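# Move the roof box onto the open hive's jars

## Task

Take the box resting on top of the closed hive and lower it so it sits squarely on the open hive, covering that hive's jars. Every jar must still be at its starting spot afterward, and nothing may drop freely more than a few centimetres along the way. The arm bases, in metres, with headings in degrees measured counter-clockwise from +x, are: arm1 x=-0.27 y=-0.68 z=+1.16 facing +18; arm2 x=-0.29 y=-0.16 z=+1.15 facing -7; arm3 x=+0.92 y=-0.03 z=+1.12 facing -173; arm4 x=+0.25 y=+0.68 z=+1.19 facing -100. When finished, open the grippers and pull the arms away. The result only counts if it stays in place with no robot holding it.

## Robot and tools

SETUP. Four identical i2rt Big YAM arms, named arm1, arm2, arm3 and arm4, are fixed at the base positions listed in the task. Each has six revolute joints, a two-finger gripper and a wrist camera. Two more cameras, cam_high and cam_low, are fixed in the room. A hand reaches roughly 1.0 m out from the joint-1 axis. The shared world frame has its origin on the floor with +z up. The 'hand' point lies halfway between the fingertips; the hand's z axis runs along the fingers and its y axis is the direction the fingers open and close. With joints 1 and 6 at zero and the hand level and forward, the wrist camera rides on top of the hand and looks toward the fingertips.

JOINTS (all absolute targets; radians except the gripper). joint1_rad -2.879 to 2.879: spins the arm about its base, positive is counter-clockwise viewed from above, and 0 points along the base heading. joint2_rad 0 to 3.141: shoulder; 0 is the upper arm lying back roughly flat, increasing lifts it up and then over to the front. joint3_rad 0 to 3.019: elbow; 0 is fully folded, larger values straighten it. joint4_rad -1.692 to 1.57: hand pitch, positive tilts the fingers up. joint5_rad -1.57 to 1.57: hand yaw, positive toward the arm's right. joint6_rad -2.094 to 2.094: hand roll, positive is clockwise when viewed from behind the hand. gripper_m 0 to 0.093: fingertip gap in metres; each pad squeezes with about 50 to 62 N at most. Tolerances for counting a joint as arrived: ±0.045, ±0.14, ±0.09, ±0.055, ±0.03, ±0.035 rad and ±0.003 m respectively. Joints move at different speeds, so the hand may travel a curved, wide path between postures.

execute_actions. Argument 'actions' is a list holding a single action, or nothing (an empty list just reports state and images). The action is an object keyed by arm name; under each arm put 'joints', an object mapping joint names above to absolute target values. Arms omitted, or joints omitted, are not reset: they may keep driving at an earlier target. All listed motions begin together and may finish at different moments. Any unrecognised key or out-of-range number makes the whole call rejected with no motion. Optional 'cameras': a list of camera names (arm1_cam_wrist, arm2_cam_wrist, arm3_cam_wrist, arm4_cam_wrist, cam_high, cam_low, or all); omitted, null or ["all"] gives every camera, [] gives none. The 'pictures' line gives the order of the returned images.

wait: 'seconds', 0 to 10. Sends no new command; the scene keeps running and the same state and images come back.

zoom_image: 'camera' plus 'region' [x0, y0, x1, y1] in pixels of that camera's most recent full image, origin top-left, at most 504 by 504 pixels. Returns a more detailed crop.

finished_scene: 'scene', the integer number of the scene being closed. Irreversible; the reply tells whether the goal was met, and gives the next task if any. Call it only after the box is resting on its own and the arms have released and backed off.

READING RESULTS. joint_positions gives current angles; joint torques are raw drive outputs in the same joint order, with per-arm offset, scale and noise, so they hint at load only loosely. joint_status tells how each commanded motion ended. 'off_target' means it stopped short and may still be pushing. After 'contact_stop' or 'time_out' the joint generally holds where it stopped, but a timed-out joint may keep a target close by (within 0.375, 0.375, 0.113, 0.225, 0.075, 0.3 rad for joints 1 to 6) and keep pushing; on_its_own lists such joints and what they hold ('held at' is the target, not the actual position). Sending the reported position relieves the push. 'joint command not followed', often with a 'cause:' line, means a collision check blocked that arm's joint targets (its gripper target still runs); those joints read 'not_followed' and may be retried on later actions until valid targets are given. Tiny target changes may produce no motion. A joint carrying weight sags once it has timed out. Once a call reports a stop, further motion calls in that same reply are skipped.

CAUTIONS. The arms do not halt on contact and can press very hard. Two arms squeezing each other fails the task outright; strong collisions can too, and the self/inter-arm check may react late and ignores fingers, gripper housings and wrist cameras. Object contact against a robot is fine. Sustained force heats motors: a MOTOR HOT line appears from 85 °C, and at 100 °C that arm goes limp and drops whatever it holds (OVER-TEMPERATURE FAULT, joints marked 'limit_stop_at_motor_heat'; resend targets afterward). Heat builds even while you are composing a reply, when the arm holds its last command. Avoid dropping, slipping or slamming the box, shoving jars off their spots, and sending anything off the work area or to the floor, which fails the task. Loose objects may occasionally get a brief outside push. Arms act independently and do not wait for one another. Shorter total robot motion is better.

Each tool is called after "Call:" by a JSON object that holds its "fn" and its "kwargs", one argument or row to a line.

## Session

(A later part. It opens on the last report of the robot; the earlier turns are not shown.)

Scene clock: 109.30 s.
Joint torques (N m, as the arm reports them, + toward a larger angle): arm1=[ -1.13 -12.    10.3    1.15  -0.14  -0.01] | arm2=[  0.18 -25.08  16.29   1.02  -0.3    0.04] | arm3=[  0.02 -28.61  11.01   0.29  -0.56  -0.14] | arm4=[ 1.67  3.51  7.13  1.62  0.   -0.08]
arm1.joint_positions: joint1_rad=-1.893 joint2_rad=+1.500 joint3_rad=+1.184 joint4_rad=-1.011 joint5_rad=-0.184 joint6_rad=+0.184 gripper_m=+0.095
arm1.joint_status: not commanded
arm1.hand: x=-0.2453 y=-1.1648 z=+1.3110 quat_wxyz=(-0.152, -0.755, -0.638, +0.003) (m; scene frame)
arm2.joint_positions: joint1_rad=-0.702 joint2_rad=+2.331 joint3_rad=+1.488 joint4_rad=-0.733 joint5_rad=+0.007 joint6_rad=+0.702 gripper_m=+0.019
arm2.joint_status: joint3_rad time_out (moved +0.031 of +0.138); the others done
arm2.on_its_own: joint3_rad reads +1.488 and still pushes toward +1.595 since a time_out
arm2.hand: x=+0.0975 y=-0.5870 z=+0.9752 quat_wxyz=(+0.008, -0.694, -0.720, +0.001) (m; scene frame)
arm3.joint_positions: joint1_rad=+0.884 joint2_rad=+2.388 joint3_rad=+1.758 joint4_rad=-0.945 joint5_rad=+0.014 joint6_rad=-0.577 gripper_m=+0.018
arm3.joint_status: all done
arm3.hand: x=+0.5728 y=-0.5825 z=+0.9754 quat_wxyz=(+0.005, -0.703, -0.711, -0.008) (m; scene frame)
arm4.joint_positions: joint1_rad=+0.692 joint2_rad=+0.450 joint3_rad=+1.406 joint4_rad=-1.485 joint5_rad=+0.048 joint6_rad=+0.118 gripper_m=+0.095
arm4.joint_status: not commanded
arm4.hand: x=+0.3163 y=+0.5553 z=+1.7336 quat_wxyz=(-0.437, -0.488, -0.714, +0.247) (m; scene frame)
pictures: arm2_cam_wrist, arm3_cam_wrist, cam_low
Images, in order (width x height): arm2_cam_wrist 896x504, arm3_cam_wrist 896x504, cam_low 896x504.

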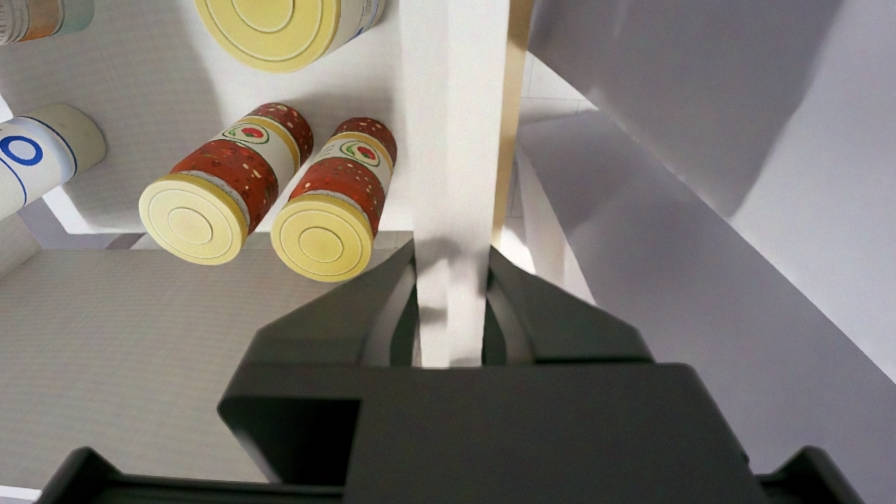

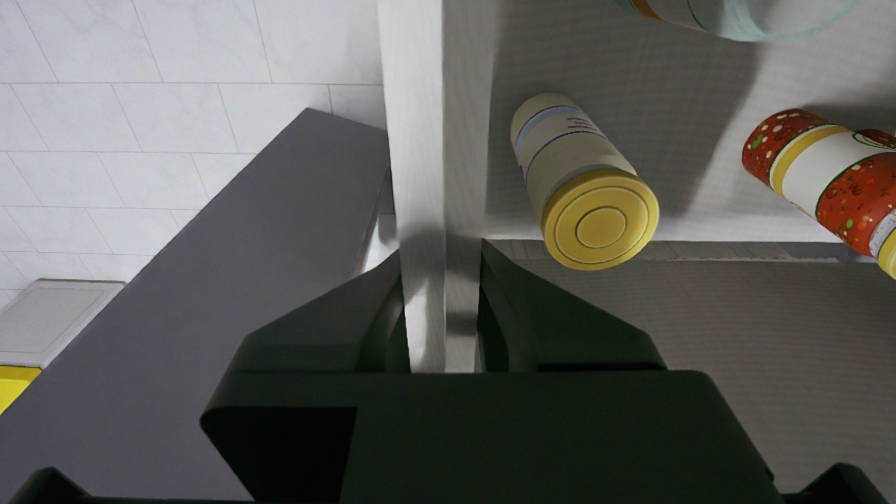

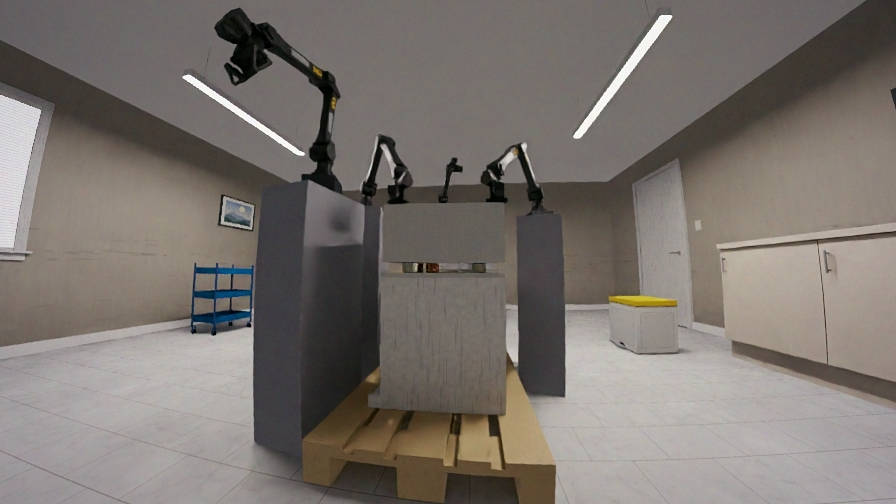

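Call:
{"fn": "execute_actions", "kwargs": {
  "actions": [
    {"arm2":{"joints":{"joint1_rad":-0.715,"joint2_rad":2.288,"joint3_rad":1.62,"joint4_rad":-0.676,"joint6_rad":0.693}},"arm3":{"joints":{"joint1_rad":0.893,"joint2_rad":2.362,"joint3_rad":1.872,"joint4_rad":-0.888,"joint6_rad":-0.585}}}
  ],
  "cameras": ["arm2_cam_wrist","arm3_cam_wrist","cam_low","cam_high"]
}}

Call:
{"fn": "zoom_image", "kwargs": {
  "camera": "cam_low",
  "region": [370, 190, 520, 300]
}}

Call:
{"fn": "zoom_image", "kwargs": {
  "camera": "cam_high",
  "region": [370, 220, 610, 470]
}}

Scene clock: 115.33 s.
Joint torques (N m, as the arm reports them, + toward a larger angle): arm1=[ -0.97 -12.17  10.19   1.18  -0.14  -0.04] | arm2=[ -0.58 -24.84  15.26   1.08  -0.3    0.06] | arm3=[  0.34 -27.85  14.08   0.39  -0.44  -0.1 ] | arm4=[ 1.72  3.57  7.11  1.64  0.   -0.09]
arm1.joint_positions: joint1_rad=-1.893 joint2_rad=+1.500 joint3_rad=+1.184 joint4_rad=-1.011 joint5_rad=-0.184 joint6_rad=+0.184 gripper_m=+0.095
arm1.joint_status: not commanded
arm1.hand: x=-0.2453 y=-1.1648 z=+1.3110 quat_wxyz=(-0.152, -0.755, -0.638, +0.003) (m; scene frame)
arm2.joint_positions: joint1_rad=-0.710 joint2_rad=+2.406 joint3_rad=+1.521 joint4_rad=-0.682 joint5_rad=+0.006 joint6_rad=+0.696 gripper_m=+0.019
arm2.joint_status: joint3_rad time_out (moved +0.033 of +0.132); the others done
arm2.on_its_own: joint3_rad reads +1.521 and still pushes toward +1.620 since a time_out
arm2.hand: x=+0.0981 y=-0.5943 z=+0.9411 quat_wxyz=(+0.003, -0.695, -0.719, +0.001) (m; scene frame)
arm3.joint_positions: joint1_rad=+0.888 joint2_rad=+2.448 joint3_rad=+1.776 joint4_rad=-0.892 joint5_rad=+0.011 joint6_rad=-0.577 gripper_m=+0.018
arm3.joint_status: joint3_rad time_out (moved +0.018 of +0.114); the others done
arm3.on_its_own: joint3_rad reads +1.776 and still pushes toward +1.872 since a time_out
arm3.hand: x=+0.5729 y=-0.5880 z=+0.9428 quat_wxyz=(+0.003, -0.702, -0.712, -0.003) (m; scene frame)
arm4.joint_positions: joint1_rad=+0.692 joint2_rad=+0.450 joint3_rad=+1.406 joint4_rad=-1.485 joint5_rad=+0.048 joint6_rad=+0.118 gripper_m=+0.095
arm4.joint_status: not commanded
arm4.hand: x=+0.3163 y=+0.5553 z=+1.7336 quat_wxyz=(-0.437, -0.488, -0.714, +0.247) (m; scene frame)
pictures: arm2_cam_wrist, arm3_cam_wrist, cam_high, cam_low
Images, in order (width x height): arm2_cam_wrist 896x504, arm3_cam_wrist 896x504, cam_high 896x504, cam_low 896x504.

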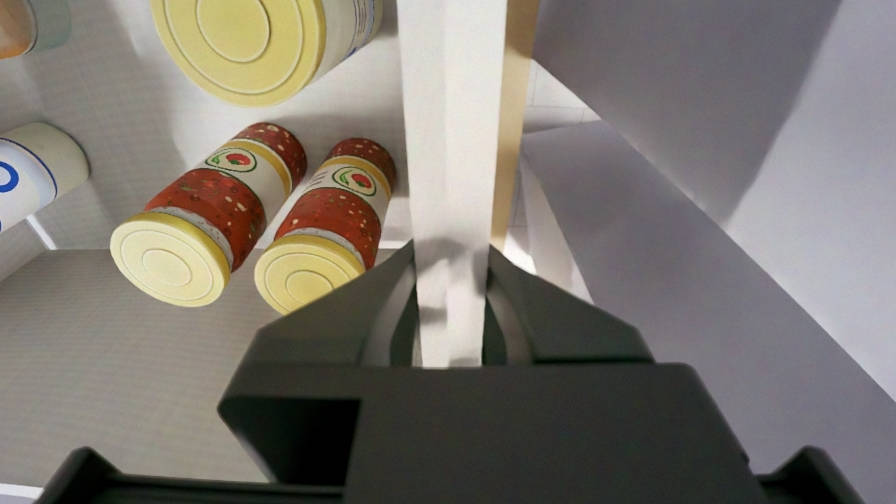

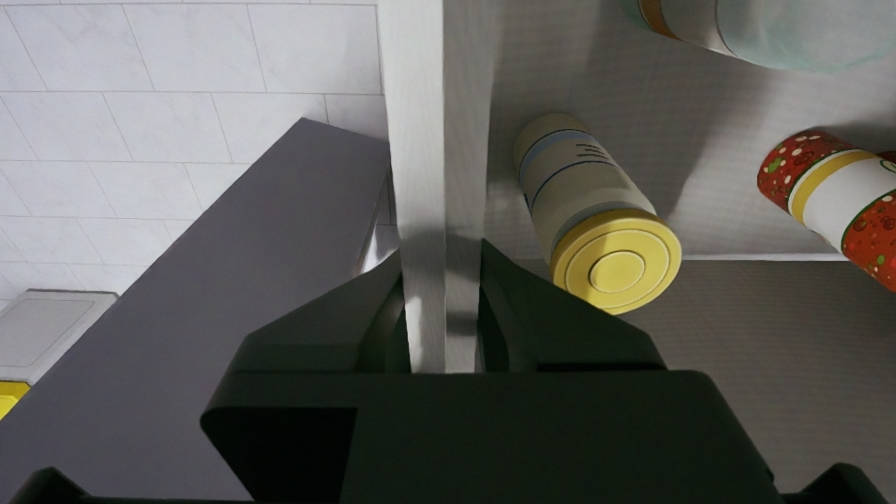

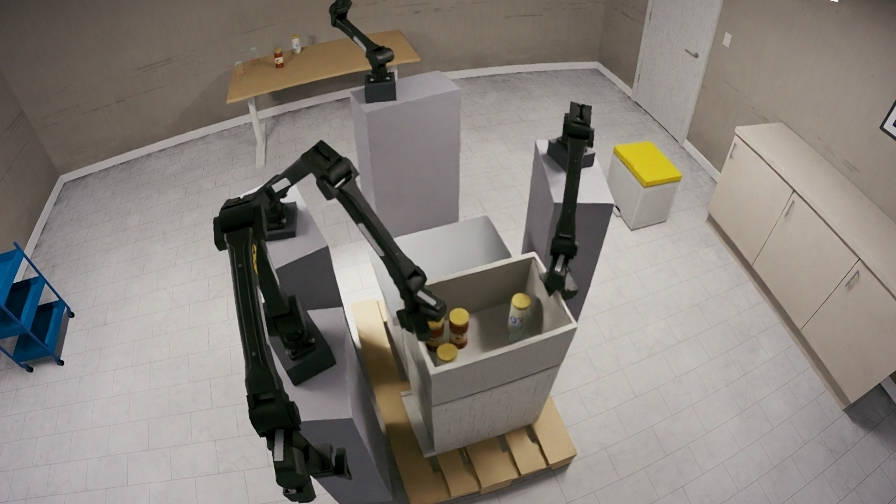

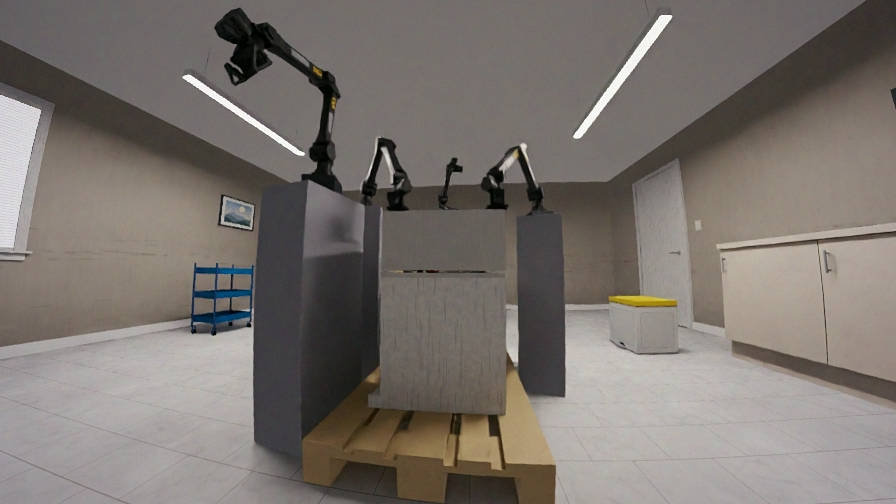

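Region (370, 190, 520, 300) of cam_low's 896x504 image, scaled by 3.360, with more detail than that image has; it fills the top 370 rows of this view, and the rest is white.

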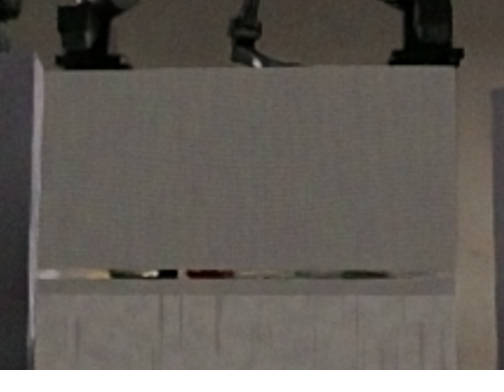

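Region (370, 220, 610, 470) of cam_high's 896x504 image, scaled by 2.016, with more detail than that image has; it fills the left 484 columns of this view, and the rest is white.

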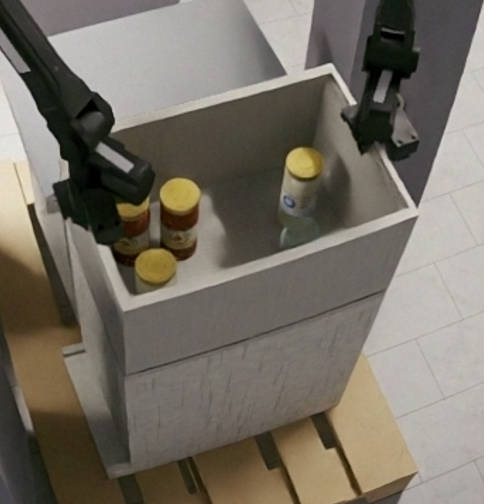

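Call:
{"fn": "execute_actions", "kwargs": {
  "actions": [
    {"arm2":{"joints":{"joint1_rad":-0.725,"joint2_rad":2.323,"joint4_rad":-0.648,"joint6_rad":0.686}},"arm3":{"joints":{"joint1_rad":0.903,"joint2_rad":2.392,"joint4_rad":-0.864,"joint6_rad":-0.577}}}
  ],
  "cameras": ["cam_low","cam_high"]
}}

Call:
{"fn": "zoom_image", "kwargs": {
  "camera": "cam_low",
  "region": [370, 190, 520, 300]
}}

Scene clock: 121.63 s.
Joint torques (N m, as the arm reports them, + toward a larger angle): arm1=[ -1.33 -12.23  10.18   1.2   -0.1   -0.02] | arm2=[ -1.09 -23.72  14.94   1.29  -0.25   0.  ] | arm3=[  1.06 -26.97  13.96   0.53  -0.48  -0.02] | arm4=[ 1.7   3.55  7.14  1.61  0.   -0.09]
arm1.joint_positions: joint1_rad=-1.893 joint2_rad=+1.500 joint3_rad=+1.184 joint4_rad=-1.011 joint5_rad=-0.184 joint6_rad=+0.184 gripper_m=+0.095
arm1.joint_status: not commanded
arm1.hand: x=-0.2453 y=-1.1648 z=+1.3110 quat_wxyz=(-0.152, -0.755, -0.638, +0.003) (m; scene frame)
arm2.joint_positions: joint1_rad=-0.711 joint2_rad=+2.426 joint3_rad=+1.523 joint4_rad=-0.658 joint5_rad=+0.005 joint6_rad=+0.695 gripper_m=+0.019
arm2.joint_status: all done
arm2.on_its_own: joint3_rad reads +1.523 and still pushes toward +1.620 since a time_out
arm2.hand: x=+0.0979 y=-0.5944 z=+0.9298 quat_wxyz=(+0.000, -0.695, -0.719, +0.001) (m; scene frame)
arm3.joint_positions: joint1_rad=+0.888 joint2_rad=+2.464 joint3_rad=+1.777 joint4_rad=-0.871 joint5_rad=+0.012 joint6_rad=-0.577 gripper_m=+0.018
arm3.joint_status: all done
arm3.on_its_own: joint3_rad reads +1.777 and still pushes toward +1.872 since a time_out
arm3.hand: x=+0.5729 y=-0.5889 z=+0.9329 quat_wxyz=(+0.002, -0.701, -0.713, +0.000) (m; scene frame)
arm4.joint_positions: joint1_rad=+0.692 joint2_rad=+0.450 joint3_rad=+1.406 joint4_rad=-1.485 joint5_rad=+0.048 joint6_rad=+0.118 gripper_m=+0.095
arm4.joint_status: not commanded
arm4.hand: x=+0.3163 y=+0.5553 z=+1.7336 quat_wxyz=(-0.437, -0.488, -0.714, +0.247) (m; scene frame)
pictures: cam_high, cam_low
Images, in order (width x height): cam_high 896x504, cam_low 896x504.

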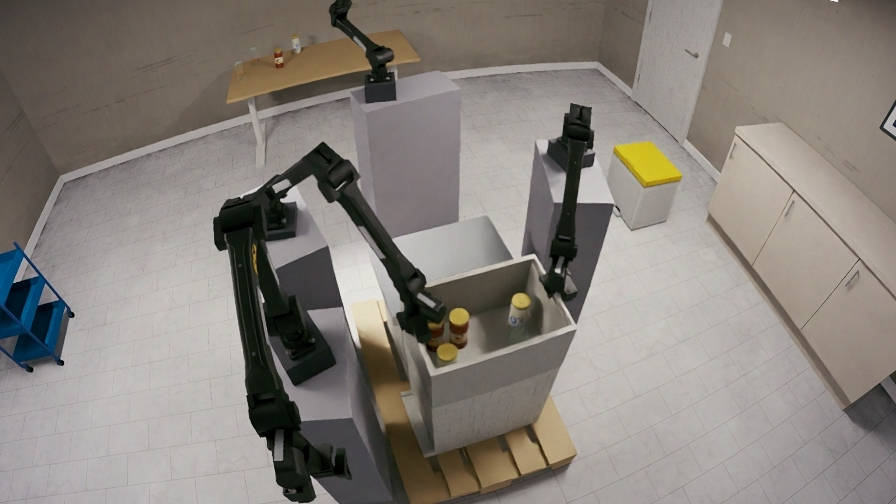

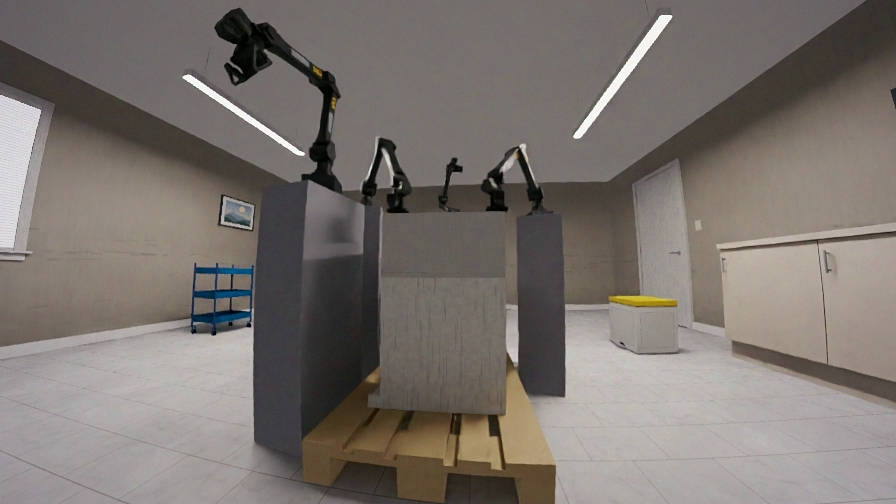

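Region (370, 190, 520, 300) of cam_low's 896x504 image, scaled by 3.360, with more detail than that image has; it fills the top 370 rows of this view, and the rest is white.

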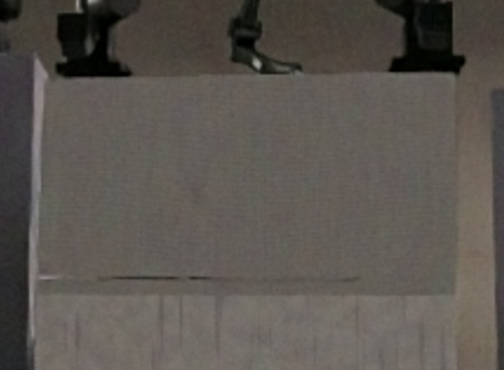

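Call:
{"fn": "execute_actions", "kwargs": {
  "actions": [
    {"arm2":{"joints":{"joint1_rad":-0.712,"joint2_rad":2.42,"joint3_rad":1.535,"joint4_rad":-0.655,"joint6_rad":0.694}},"arm3":{"joints":{"joint1_rad":0.889,"joint2_rad":2.46,"joint3_rad":1.79,"joint4_rad":-0.868,"joint6_rad":-0.577}}}
  ],
  "cameras": ["cam_low","cam_high"]
}}

Call:
{"fn": "zoom_image", "kwargs": {
  "camera": "cam_high",
  "region": [380, 300, 600, 470]
}}

Call:
{"fn": "zoom_image", "kwargs": {
  "camera": "cam_low",
  "region": [370, 230, 520, 310]
}}

Scene clock: 123.67 s.
Joint torques (N m, as the arm reports them, + toward a larger angle): arm1=[ -1.16 -11.99  10.2    1.22  -0.1   -0.02] | arm2=[ -0.35 -17.73   7.08   0.93  -0.16   0.07] | arm3=[  0.39 -21.94   7.71   0.35  -0.25  -0.02] | arm4=[ 1.82  3.54  7.13  1.62  0.   -0.09]
arm1.joint_positions: joint1_rad=-1.893 joint2_rad=+1.500 joint3_rad=+1.184 joint4_rad=-1.011 joint5_rad=-0.184 joint6_rad=+0.184 gripper_m=+0.095
arm1.joint_status: not commanded
arm1.hand: x=-0.2453 y=-1.1648 z=+1.3110 quat_wxyz=(-0.152, -0.755, -0.638, +0.003) (m; scene frame)
arm2.joint_positions: joint1_rad=-0.710 joint2_rad=+2.439 joint3_rad=+1.523 joint4_rad=-0.657 joint5_rad=+0.003 joint6_rad=+0.695 gripper_m=+0.019
arm2.joint_status: all done
arm2.hand: x=+0.0954 y=-0.5908 z=+0.9225 quat_wxyz=(+0.006, -0.695, -0.719, -0.001) (m; scene frame)
arm3.joint_positions: joint1_rad=+0.884 joint2_rad=+2.472 joint3_rad=+1.777 joint4_rad=-0.871 joint5_rad=+0.005 joint6_rad=-0.577 gripper_m=+0.018
arm3.joint_status: all done
arm3.hand: x=+0.5725 y=-0.5858 z=+0.9281 quat_wxyz=(+0.000, -0.703, -0.711, -0.004) (m; scene frame)
arm4.joint_positions: joint1_rad=+0.692 joint2_rad=+0.450 joint3_rad=+1.406 joint4_rad=-1.485 joint5_rad=+0.048 joint6_rad=+0.118 gripper_m=+0.095
arm4.joint_status: not commanded
arm4.hand: x=+0.3163 y=+0.5553 z=+1.7336 quat_wxyz=(-0.437, -0.488, -0.714, +0.247) (m; scene frame)
pictures: cam_high, cam_low
Images, in order (width x height): cam_high 896x504, cam_low 896x504.

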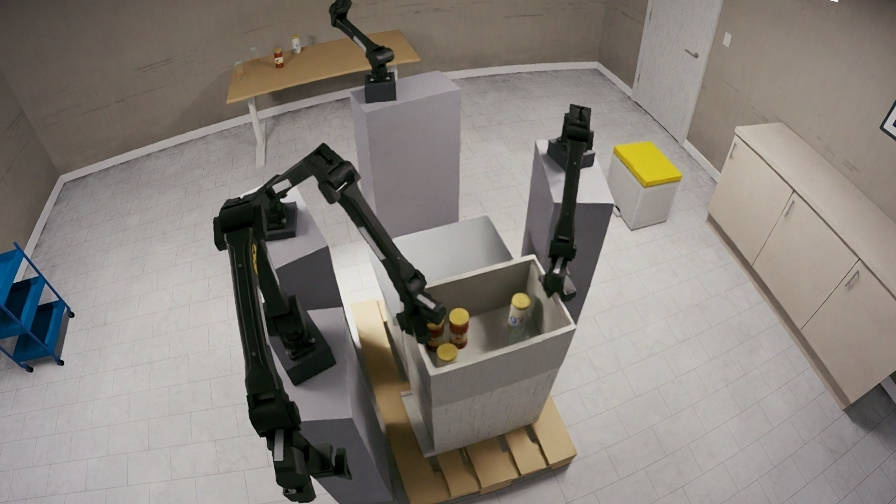

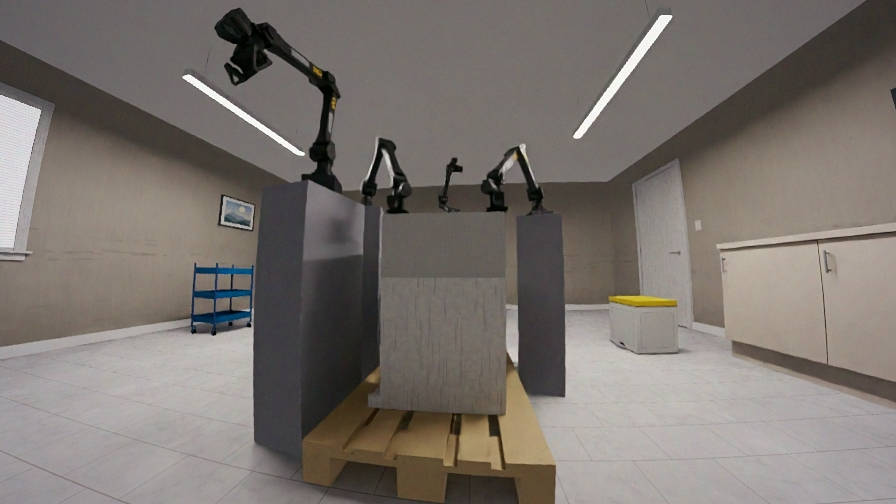

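Region (380, 300, 600, 470) of cam_high's 896x504 image, scaled by 2.291, with more detail than that image has; it fills the top 389 rows of this view, and the rest is white.

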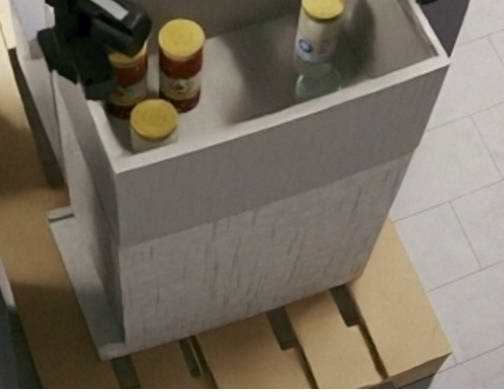

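Region (370, 230, 520, 310) of cam_low's 896x504 image, scaled by 3.360, with more detail than that image has; it fills the top 269 rows of this view, and the rest is white.

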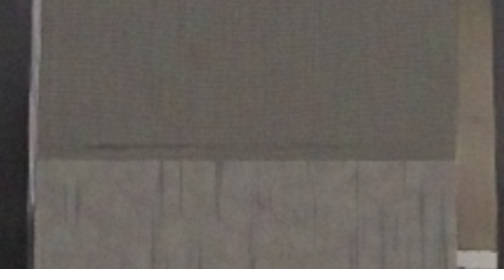

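Call:
{"fn": "execute_actions", "kwargs": {
  "actions": [
    {"arm2":{"joints":{"gripper_m":0.045}},"arm3":{"joints":{"gripper_m":0.045}}}
  ],
  "cameras": ["arm2_cam_wrist","arm3_cam_wrist"]
}}

Scene clock: 125.07 s.
Joint torques (N m, as the arm reports them, + toward a larger angle): arm1=[ -1.89 -12.01  10.27   1.27  -0.13  -0.04] | arm2=[ -0.07 -18.06   7.23   0.91  -0.14   0.07] | arm3=[  0.56 -21.67   7.77   0.33  -0.22  -0.02] | arm4=[ 1.69  3.53  7.12  1.65  0.01 -0.08]
arm1.joint_positions: joint1_rad=-1.893 joint2_rad=+1.500 joint3_rad=+1.184 joint4_rad=-1.011 joint5_rad=-0.184 joint6_rad=+0.184 gripper_m=+0.095
arm1.joint_status: not commanded
arm1.hand: x=-0.2453 y=-1.1648 z=+1.3110 quat_wxyz=(-0.152, -0.755, -0.638, +0.003) (m; scene frame)
arm2.joint_positions: joint1_rad=-0.710 joint2_rad=+2.438 joint3_rad=+1.523 joint4_rad=-0.657 joint5_rad=+0.003 joint6_rad=+0.695 gripper_m=+0.045
arm2.joint_status: all done
arm2.hand: x=+0.0957 y=-0.5909 z=+0.9230 quat_wxyz=(+0.006, -0.695, -0.719, -0.001) (m; scene frame)
arm3.joint_positions: joint1_rad=+0.884 joint2_rad=+2.470 joint3_rad=+1.777 joint4_rad=-0.871 joint5_rad=+0.005 joint6_rad=-0.577 gripper_m=+0.045
arm3.joint_status: all done
arm3.hand: x=+0.5725 y=-0.5866 z=+0.9295 quat_wxyz=(-0.001, -0.703, -0.711, -0.003) (m; scene frame)
arm4.joint_positions: joint1_rad=+0.692 joint2_rad=+0.450 joint3_rad=+1.406 joint4_rad=-1.485 joint5_rad=+0.048 joint6_rad=+0.118 gripper_m=+0.095
arm4.joint_status: not commanded
arm4.hand: x=+0.3163 y=+0.5553 z=+1.7336 quat_wxyz=(-0.437, -0.488, -0.714, +0.247) (m; scene frame)
pictures: arm2_cam_wrist, arm3_cam_wrist
Images, in order (width x height): arm2_cam_wrist 896x504, arm3_cam_wrist 896x504.

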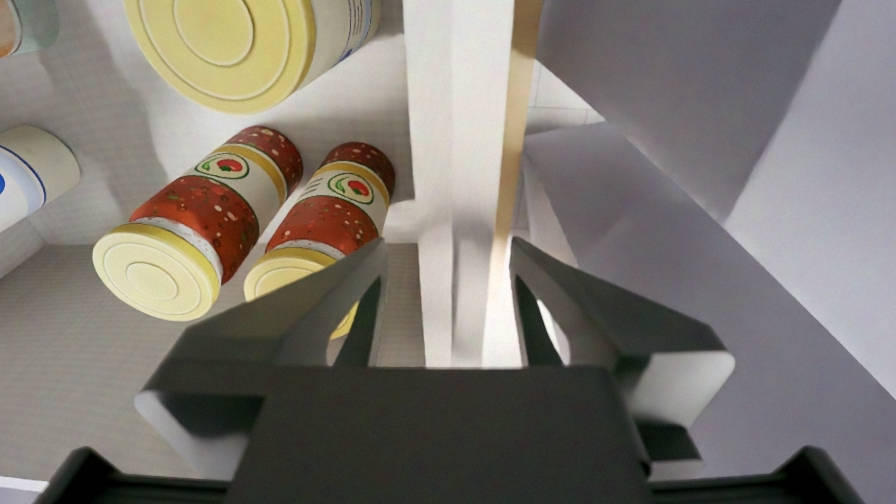

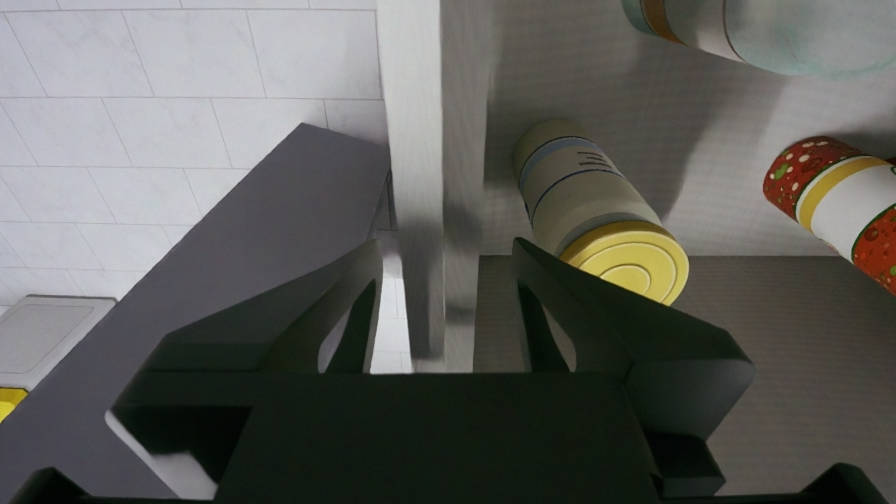

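Call:
{"fn": "execute_actions", "kwargs": {
  "actions": [
    {"arm2":{"joints":{"joint2_rad":2.25,"joint3_rad":1.478,"joint4_rad":-0.795}},"arm3":{"joints":{"joint2_rad":2.325,"joint3_rad":1.775,"joint4_rad":-1.01}}}
  ],
  "cameras": []
}}

Call:
{"fn": "execute_actions", "kwargs": {
  "actions": [
    {"arm2":{"joints":{"joint2_rad":1.7,"joint3_rad":1.3,"joint4_rad":-1.1}},"arm3":{"joints":{"joint2_rad":1.75,"joint3_rad":1.5,"joint4_rad":-1.2}}}
  ]
}}

Scene clock: 127.23 s.
Joint torques (N m, as the arm reports them, + toward a larger angle): arm1=[ -1.26 -11.7   10.34   1.17  -0.14  -0.05] | arm2=[ -0.05 -15.49   7.34   0.38   0.08   0.07] | arm3=[  0.53 -19.24   8.13  -0.4   -0.22  -0.02] | arm4=[ 1.72  3.58  7.13  1.64  0.   -0.09]
arm1.joint_positions: joint1_rad=-1.893 joint2_rad=+1.500 joint3_rad=+1.184 joint4_rad=-1.011 joint5_rad=-0.184 joint6_rad=+0.184 gripper_m=+0.095
arm1.joint_status: not commanded
arm1.hand: x=-0.2453 y=-1.1648 z=+1.3110 quat_wxyz=(-0.152, -0.755, -0.638, +0.003) (m; scene frame)
arm2.joint_positions: joint1_rad=-0.709 joint2_rad=+2.248 joint3_rad=+1.475 joint4_rad=-0.781 joint5_rad=-0.003 joint6_rad=+0.695 gripper_m=+0.045
arm2.joint_status: all done
arm2.hand: x=+0.0991 y=-0.5925 z=+1.0185 quat_wxyz=(-0.003, -0.694, -0.720, -0.003) (m; scene frame)
arm3.joint_positions: joint1_rad=+0.884 joint2_rad=+2.307 joint3_rad=+1.768 joint4_rad=-0.994 joint5_rad=+0.005 joint6_rad=-0.577 gripper_m=+0.045
arm3.joint_status: all done
arm3.hand: x=+0.5673 y=-0.5935 z=+1.0297 quat_wxyz=(-0.004, -0.703, -0.711, +0.011) (m; scene frame)
arm4.joint_positions: joint1_rad=+0.692 joint2_rad=+0.450 joint3_rad=+1.406 joint4_rad=-1.485 joint5_rad=+0.048 joint6_rad=+0.118 gripper_m=+0.095
arm4.joint_status: not commanded
arm4.hand: x=+0.3163 y=+0.5553 z=+1.7336 quat_wxyz=(-0.437, -0.488, -0.714, +0.247) (m; scene frame)
pictures: none
No camera images: the call's "cameras" was empty. Leave "cameras" out to get every camera's image.

Scene clock: 128.77 s.
Joint torques (N m, as the arm reports them, + toward a larger angle): arm1=[ -1.17 -11.72  10.18   1.2   -0.13  -0.05] | arm2=[ -0.37 -11.37  10.61   0.4    0.09   0.08] | arm3=[  0.34 -14.     9.22  -0.07  -0.21  -0.01] | arm4=[ 1.75  3.55  7.12  1.63  0.   -0.09]
arm1.joint_positions: joint1_rad=-1.893 joint2_rad=+1.500 joint3_rad=+1.184 joint4_rad=-1.011 joint5_rad=-0.184 joint6_rad=+0.184 gripper_m=+0.095
arm1.joint_status: not commanded
arm1.hand: x=-0.2453 y=-1.1648 z=+1.3110 quat_wxyz=(-0.152, -0.755, -0.638, +0.003) (m; scene frame)
arm2.joint_positions: joint1_rad=-0.709 joint2_rad=+1.696 joint3_rad=+1.285 joint4_rad=-1.085 joint5_rad=-0.003 joint6_rad=+0.695 gripper_m=+0.045
arm2.joint_status: all done
arm2.hand: x=+0.0433 y=-0.5318 z=+1.2487 quat_wxyz=(-0.032, -0.694, -0.719, -0.001) (m; scene frame)
arm3.joint_positions: joint1_rad=+0.884 joint2_rad=+1.738 joint3_rad=+1.493 joint4_rad=-1.186 joint5_rad=+0.005 joint6_rad=-0.577 gripper_m=+0.045
arm3.joint_status: all done
arm3.hand: x=+0.6214 y=-0.5052 z=+1.2640 quat_wxyz=(-0.015, -0.702, -0.710, +0.061) (m; scene frame)
arm4.joint_positions: joint1_rad=+0.692 joint2_rad=+0.450 joint3_rad=+1.406 joint4_rad=-1.485 joint5_rad=+0.048 joint6_rad=+0.118 gripper_m=+0.095
arm4.joint_status: not commanded
arm4.hand: x=+0.3163 y=+0.5553 z=+1.7336 quat_wxyz=(-0.437, -0.488, -0.714, +0.247) (m; scene frame)
pictures: arm1_cam_wrist, arm2_cam_wrist, arm3_cam_wrist, arm4_cam_wrist, cam_high, cam_low
Images, in order (width x height): arm1_cam_wrist 896x504, arm2_cam_wrist 896x504, arm3_cam_wrist 896x504, arm4_cam_wrist 896x504, cam_high 896x504, cam_low 896x504.

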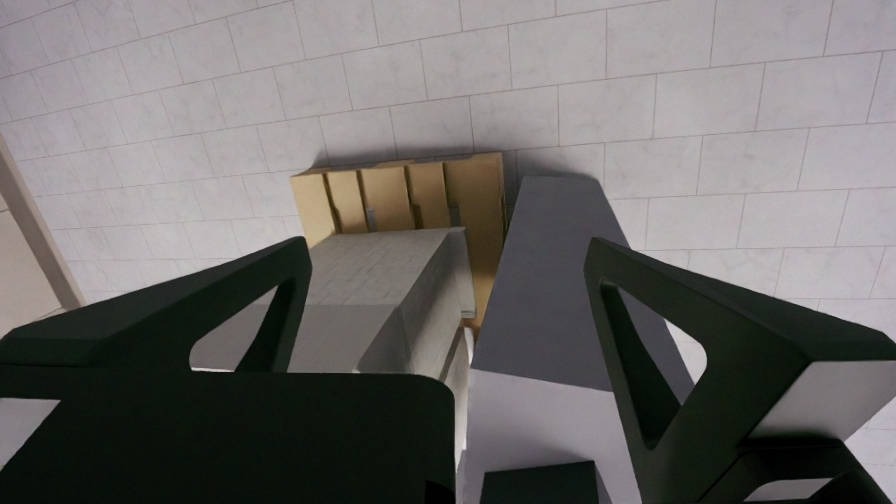

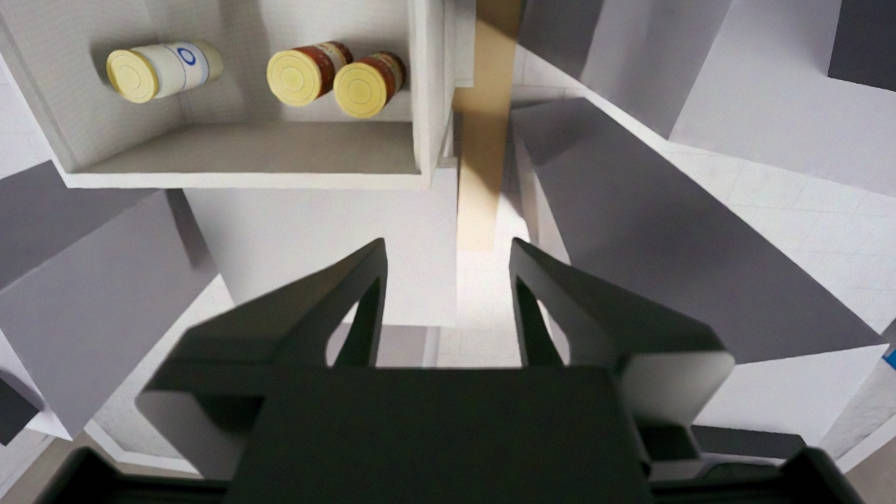

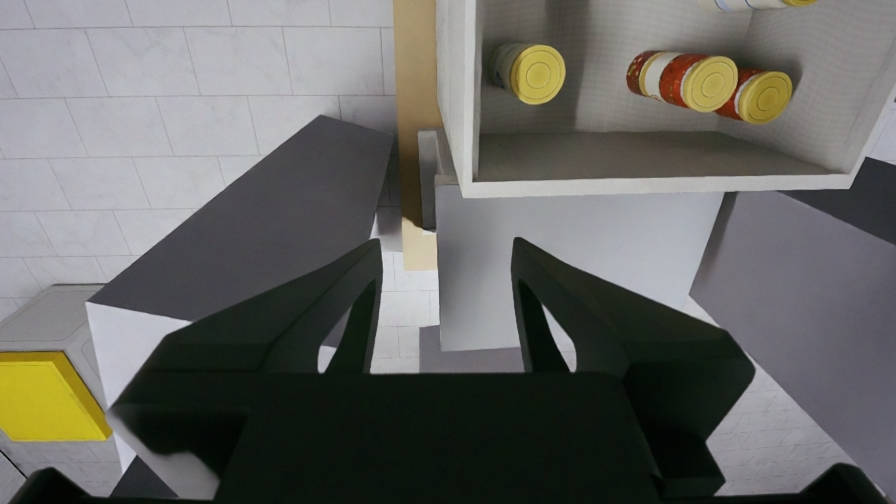

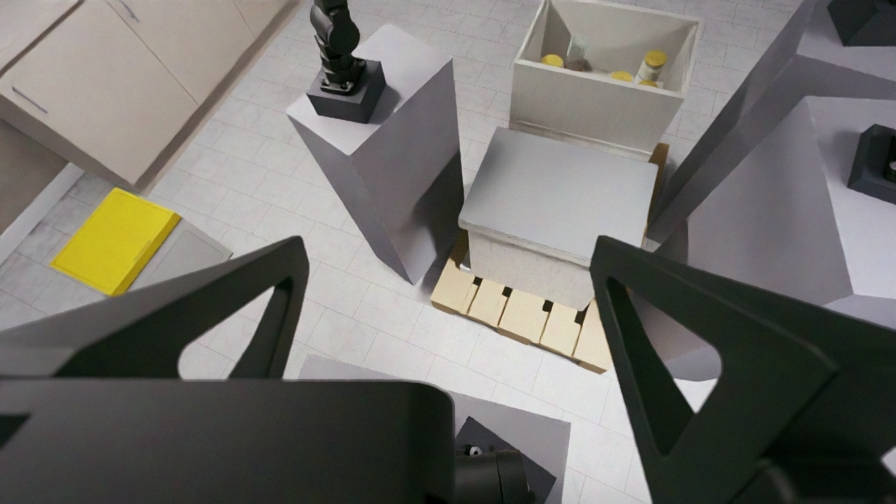

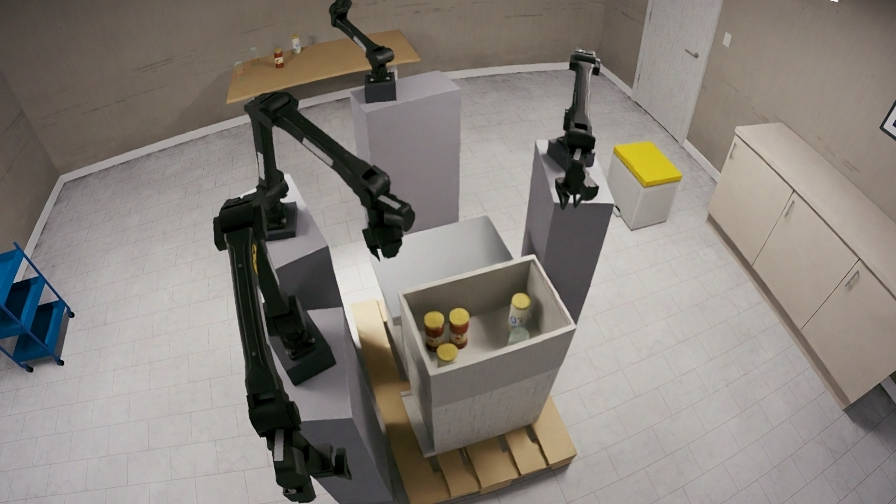

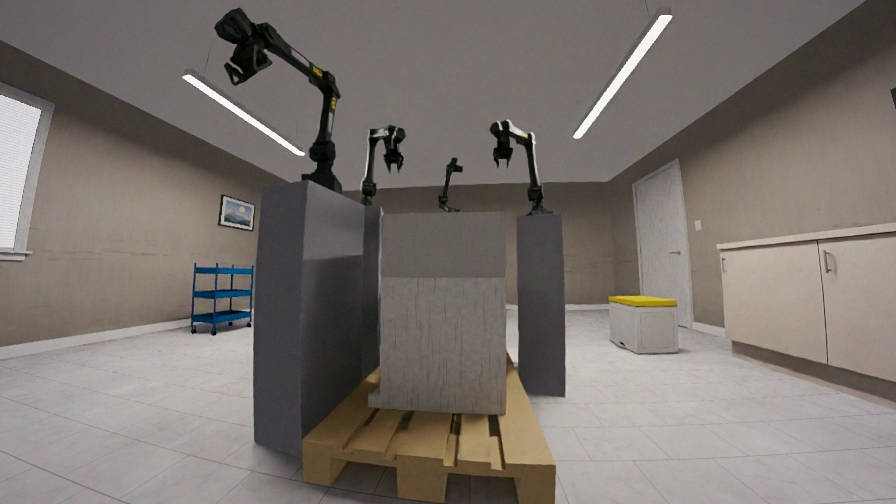

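Call:
{"fn": "zoom_image", "kwargs": {
  "camera": "arm1_cam_wrist",
  "region": [290, 220, 490, 380]
}}

Region (290, 220, 490, 380) of arm1_cam_wrist's 896x504 image, scaled by 2.520, with more detail than that image has; it fills the top 403 rows of this view, and the rest is white.

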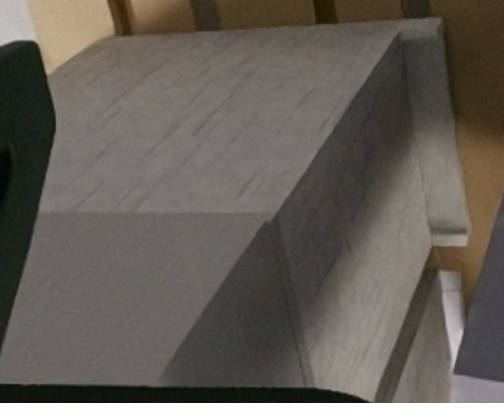

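Call:
{"fn": "execute_actions", "kwargs": {
  "actions": [
    {"arm2":{"joints":{"joint2_rad":1.25,"joint3_rad":1.1}},"arm3":{"joints":{"joint2_rad":1.3,"joint3_rad":1.25}}}
  ],
  "cameras": ["cam_high"]
}}

Call:
{"fn": "finished_scene", "kwargs": {
  "scene": 2
}}

Scene clock: 131.77 s.
Joint torques (N m, as the arm reports them, + toward a larger angle): arm1=[ -1.11 -11.69  10.24   1.26  -0.14  -0.02] | arm2=[-0.31 -6.39 10.8   1.14  0.07  0.05] | arm3=[ 0.37 -7.87  9.35  0.33 -0.21  0.  ] | arm4=[ 1.66  3.52  7.13  1.64  0.01 -0.09]
arm1.joint_positions: joint1_rad=-1.893 joint2_rad=+1.500 joint3_rad=+1.184 joint4_rad=-1.011 joint5_rad=-0.184 joint6_rad=+0.184 gripper_m=+0.095
arm1.joint_status: not commanded
arm1.hand: x=-0.2453 y=-1.1648 z=+1.3110 quat_wxyz=(-0.152, -0.755, -0.638, +0.003) (m; scene frame)
arm2.joint_positions: joint1_rad=-0.709 joint2_rad=+1.243 joint3_rad=+1.095 joint4_rad=-1.091 joint5_rad=-0.003 joint6_rad=+0.695 gripper_m=+0.045
arm2.joint_status: all done
arm2.hand: x=-0.0114 y=-0.4715 z=+1.3719 quat_wxyz=(-0.160, -0.685, -0.710, +0.008) (m; scene frame)
arm3.joint_positions: joint1_rad=+0.884 joint2_rad=+1.288 joint3_rad=+1.251 joint4_rad=-1.188 joint5_rad=+0.005 joint6_rad=-0.577 gripper_m=+0.045
arm3.joint_status: all done
arm3.hand: x=+0.6789 y=-0.4130 z=+1.3767 quat_wxyz=(-0.036, -0.694, -0.701, +0.162) (m; scene frame)
arm4.joint_positions: joint1_rad=+0.692 joint2_rad=+0.450 joint3_rad=+1.406 joint4_rad=-1.485 joint5_rad=+0.048 joint6_rad=+0.118 gripper_m=+0.095
arm4.joint_status: not commanded
arm4.hand: x=+0.3163 y=+0.5553 z=+1.7336 quat_wxyz=(-0.437, -0.488, -0.714, +0.247) (m; scene frame)
pictures: cam_high
Images, in order (width x height): cam_high 896x504.

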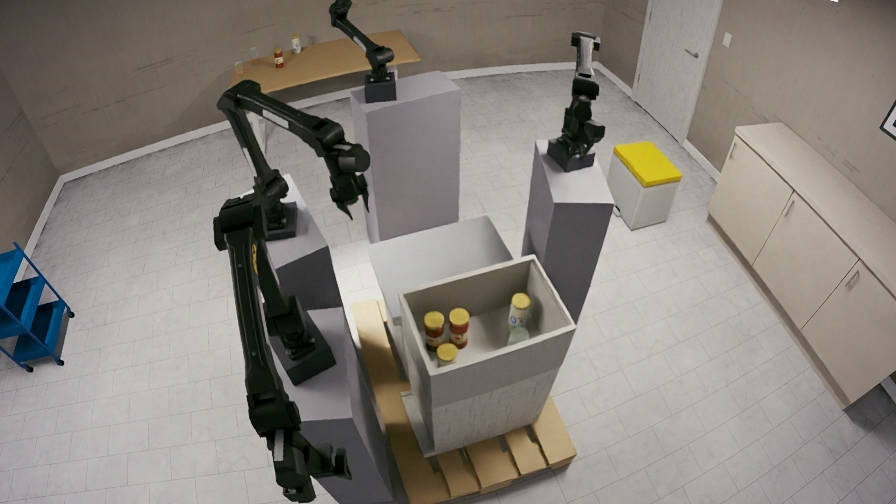

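The scene is finished: the task was done.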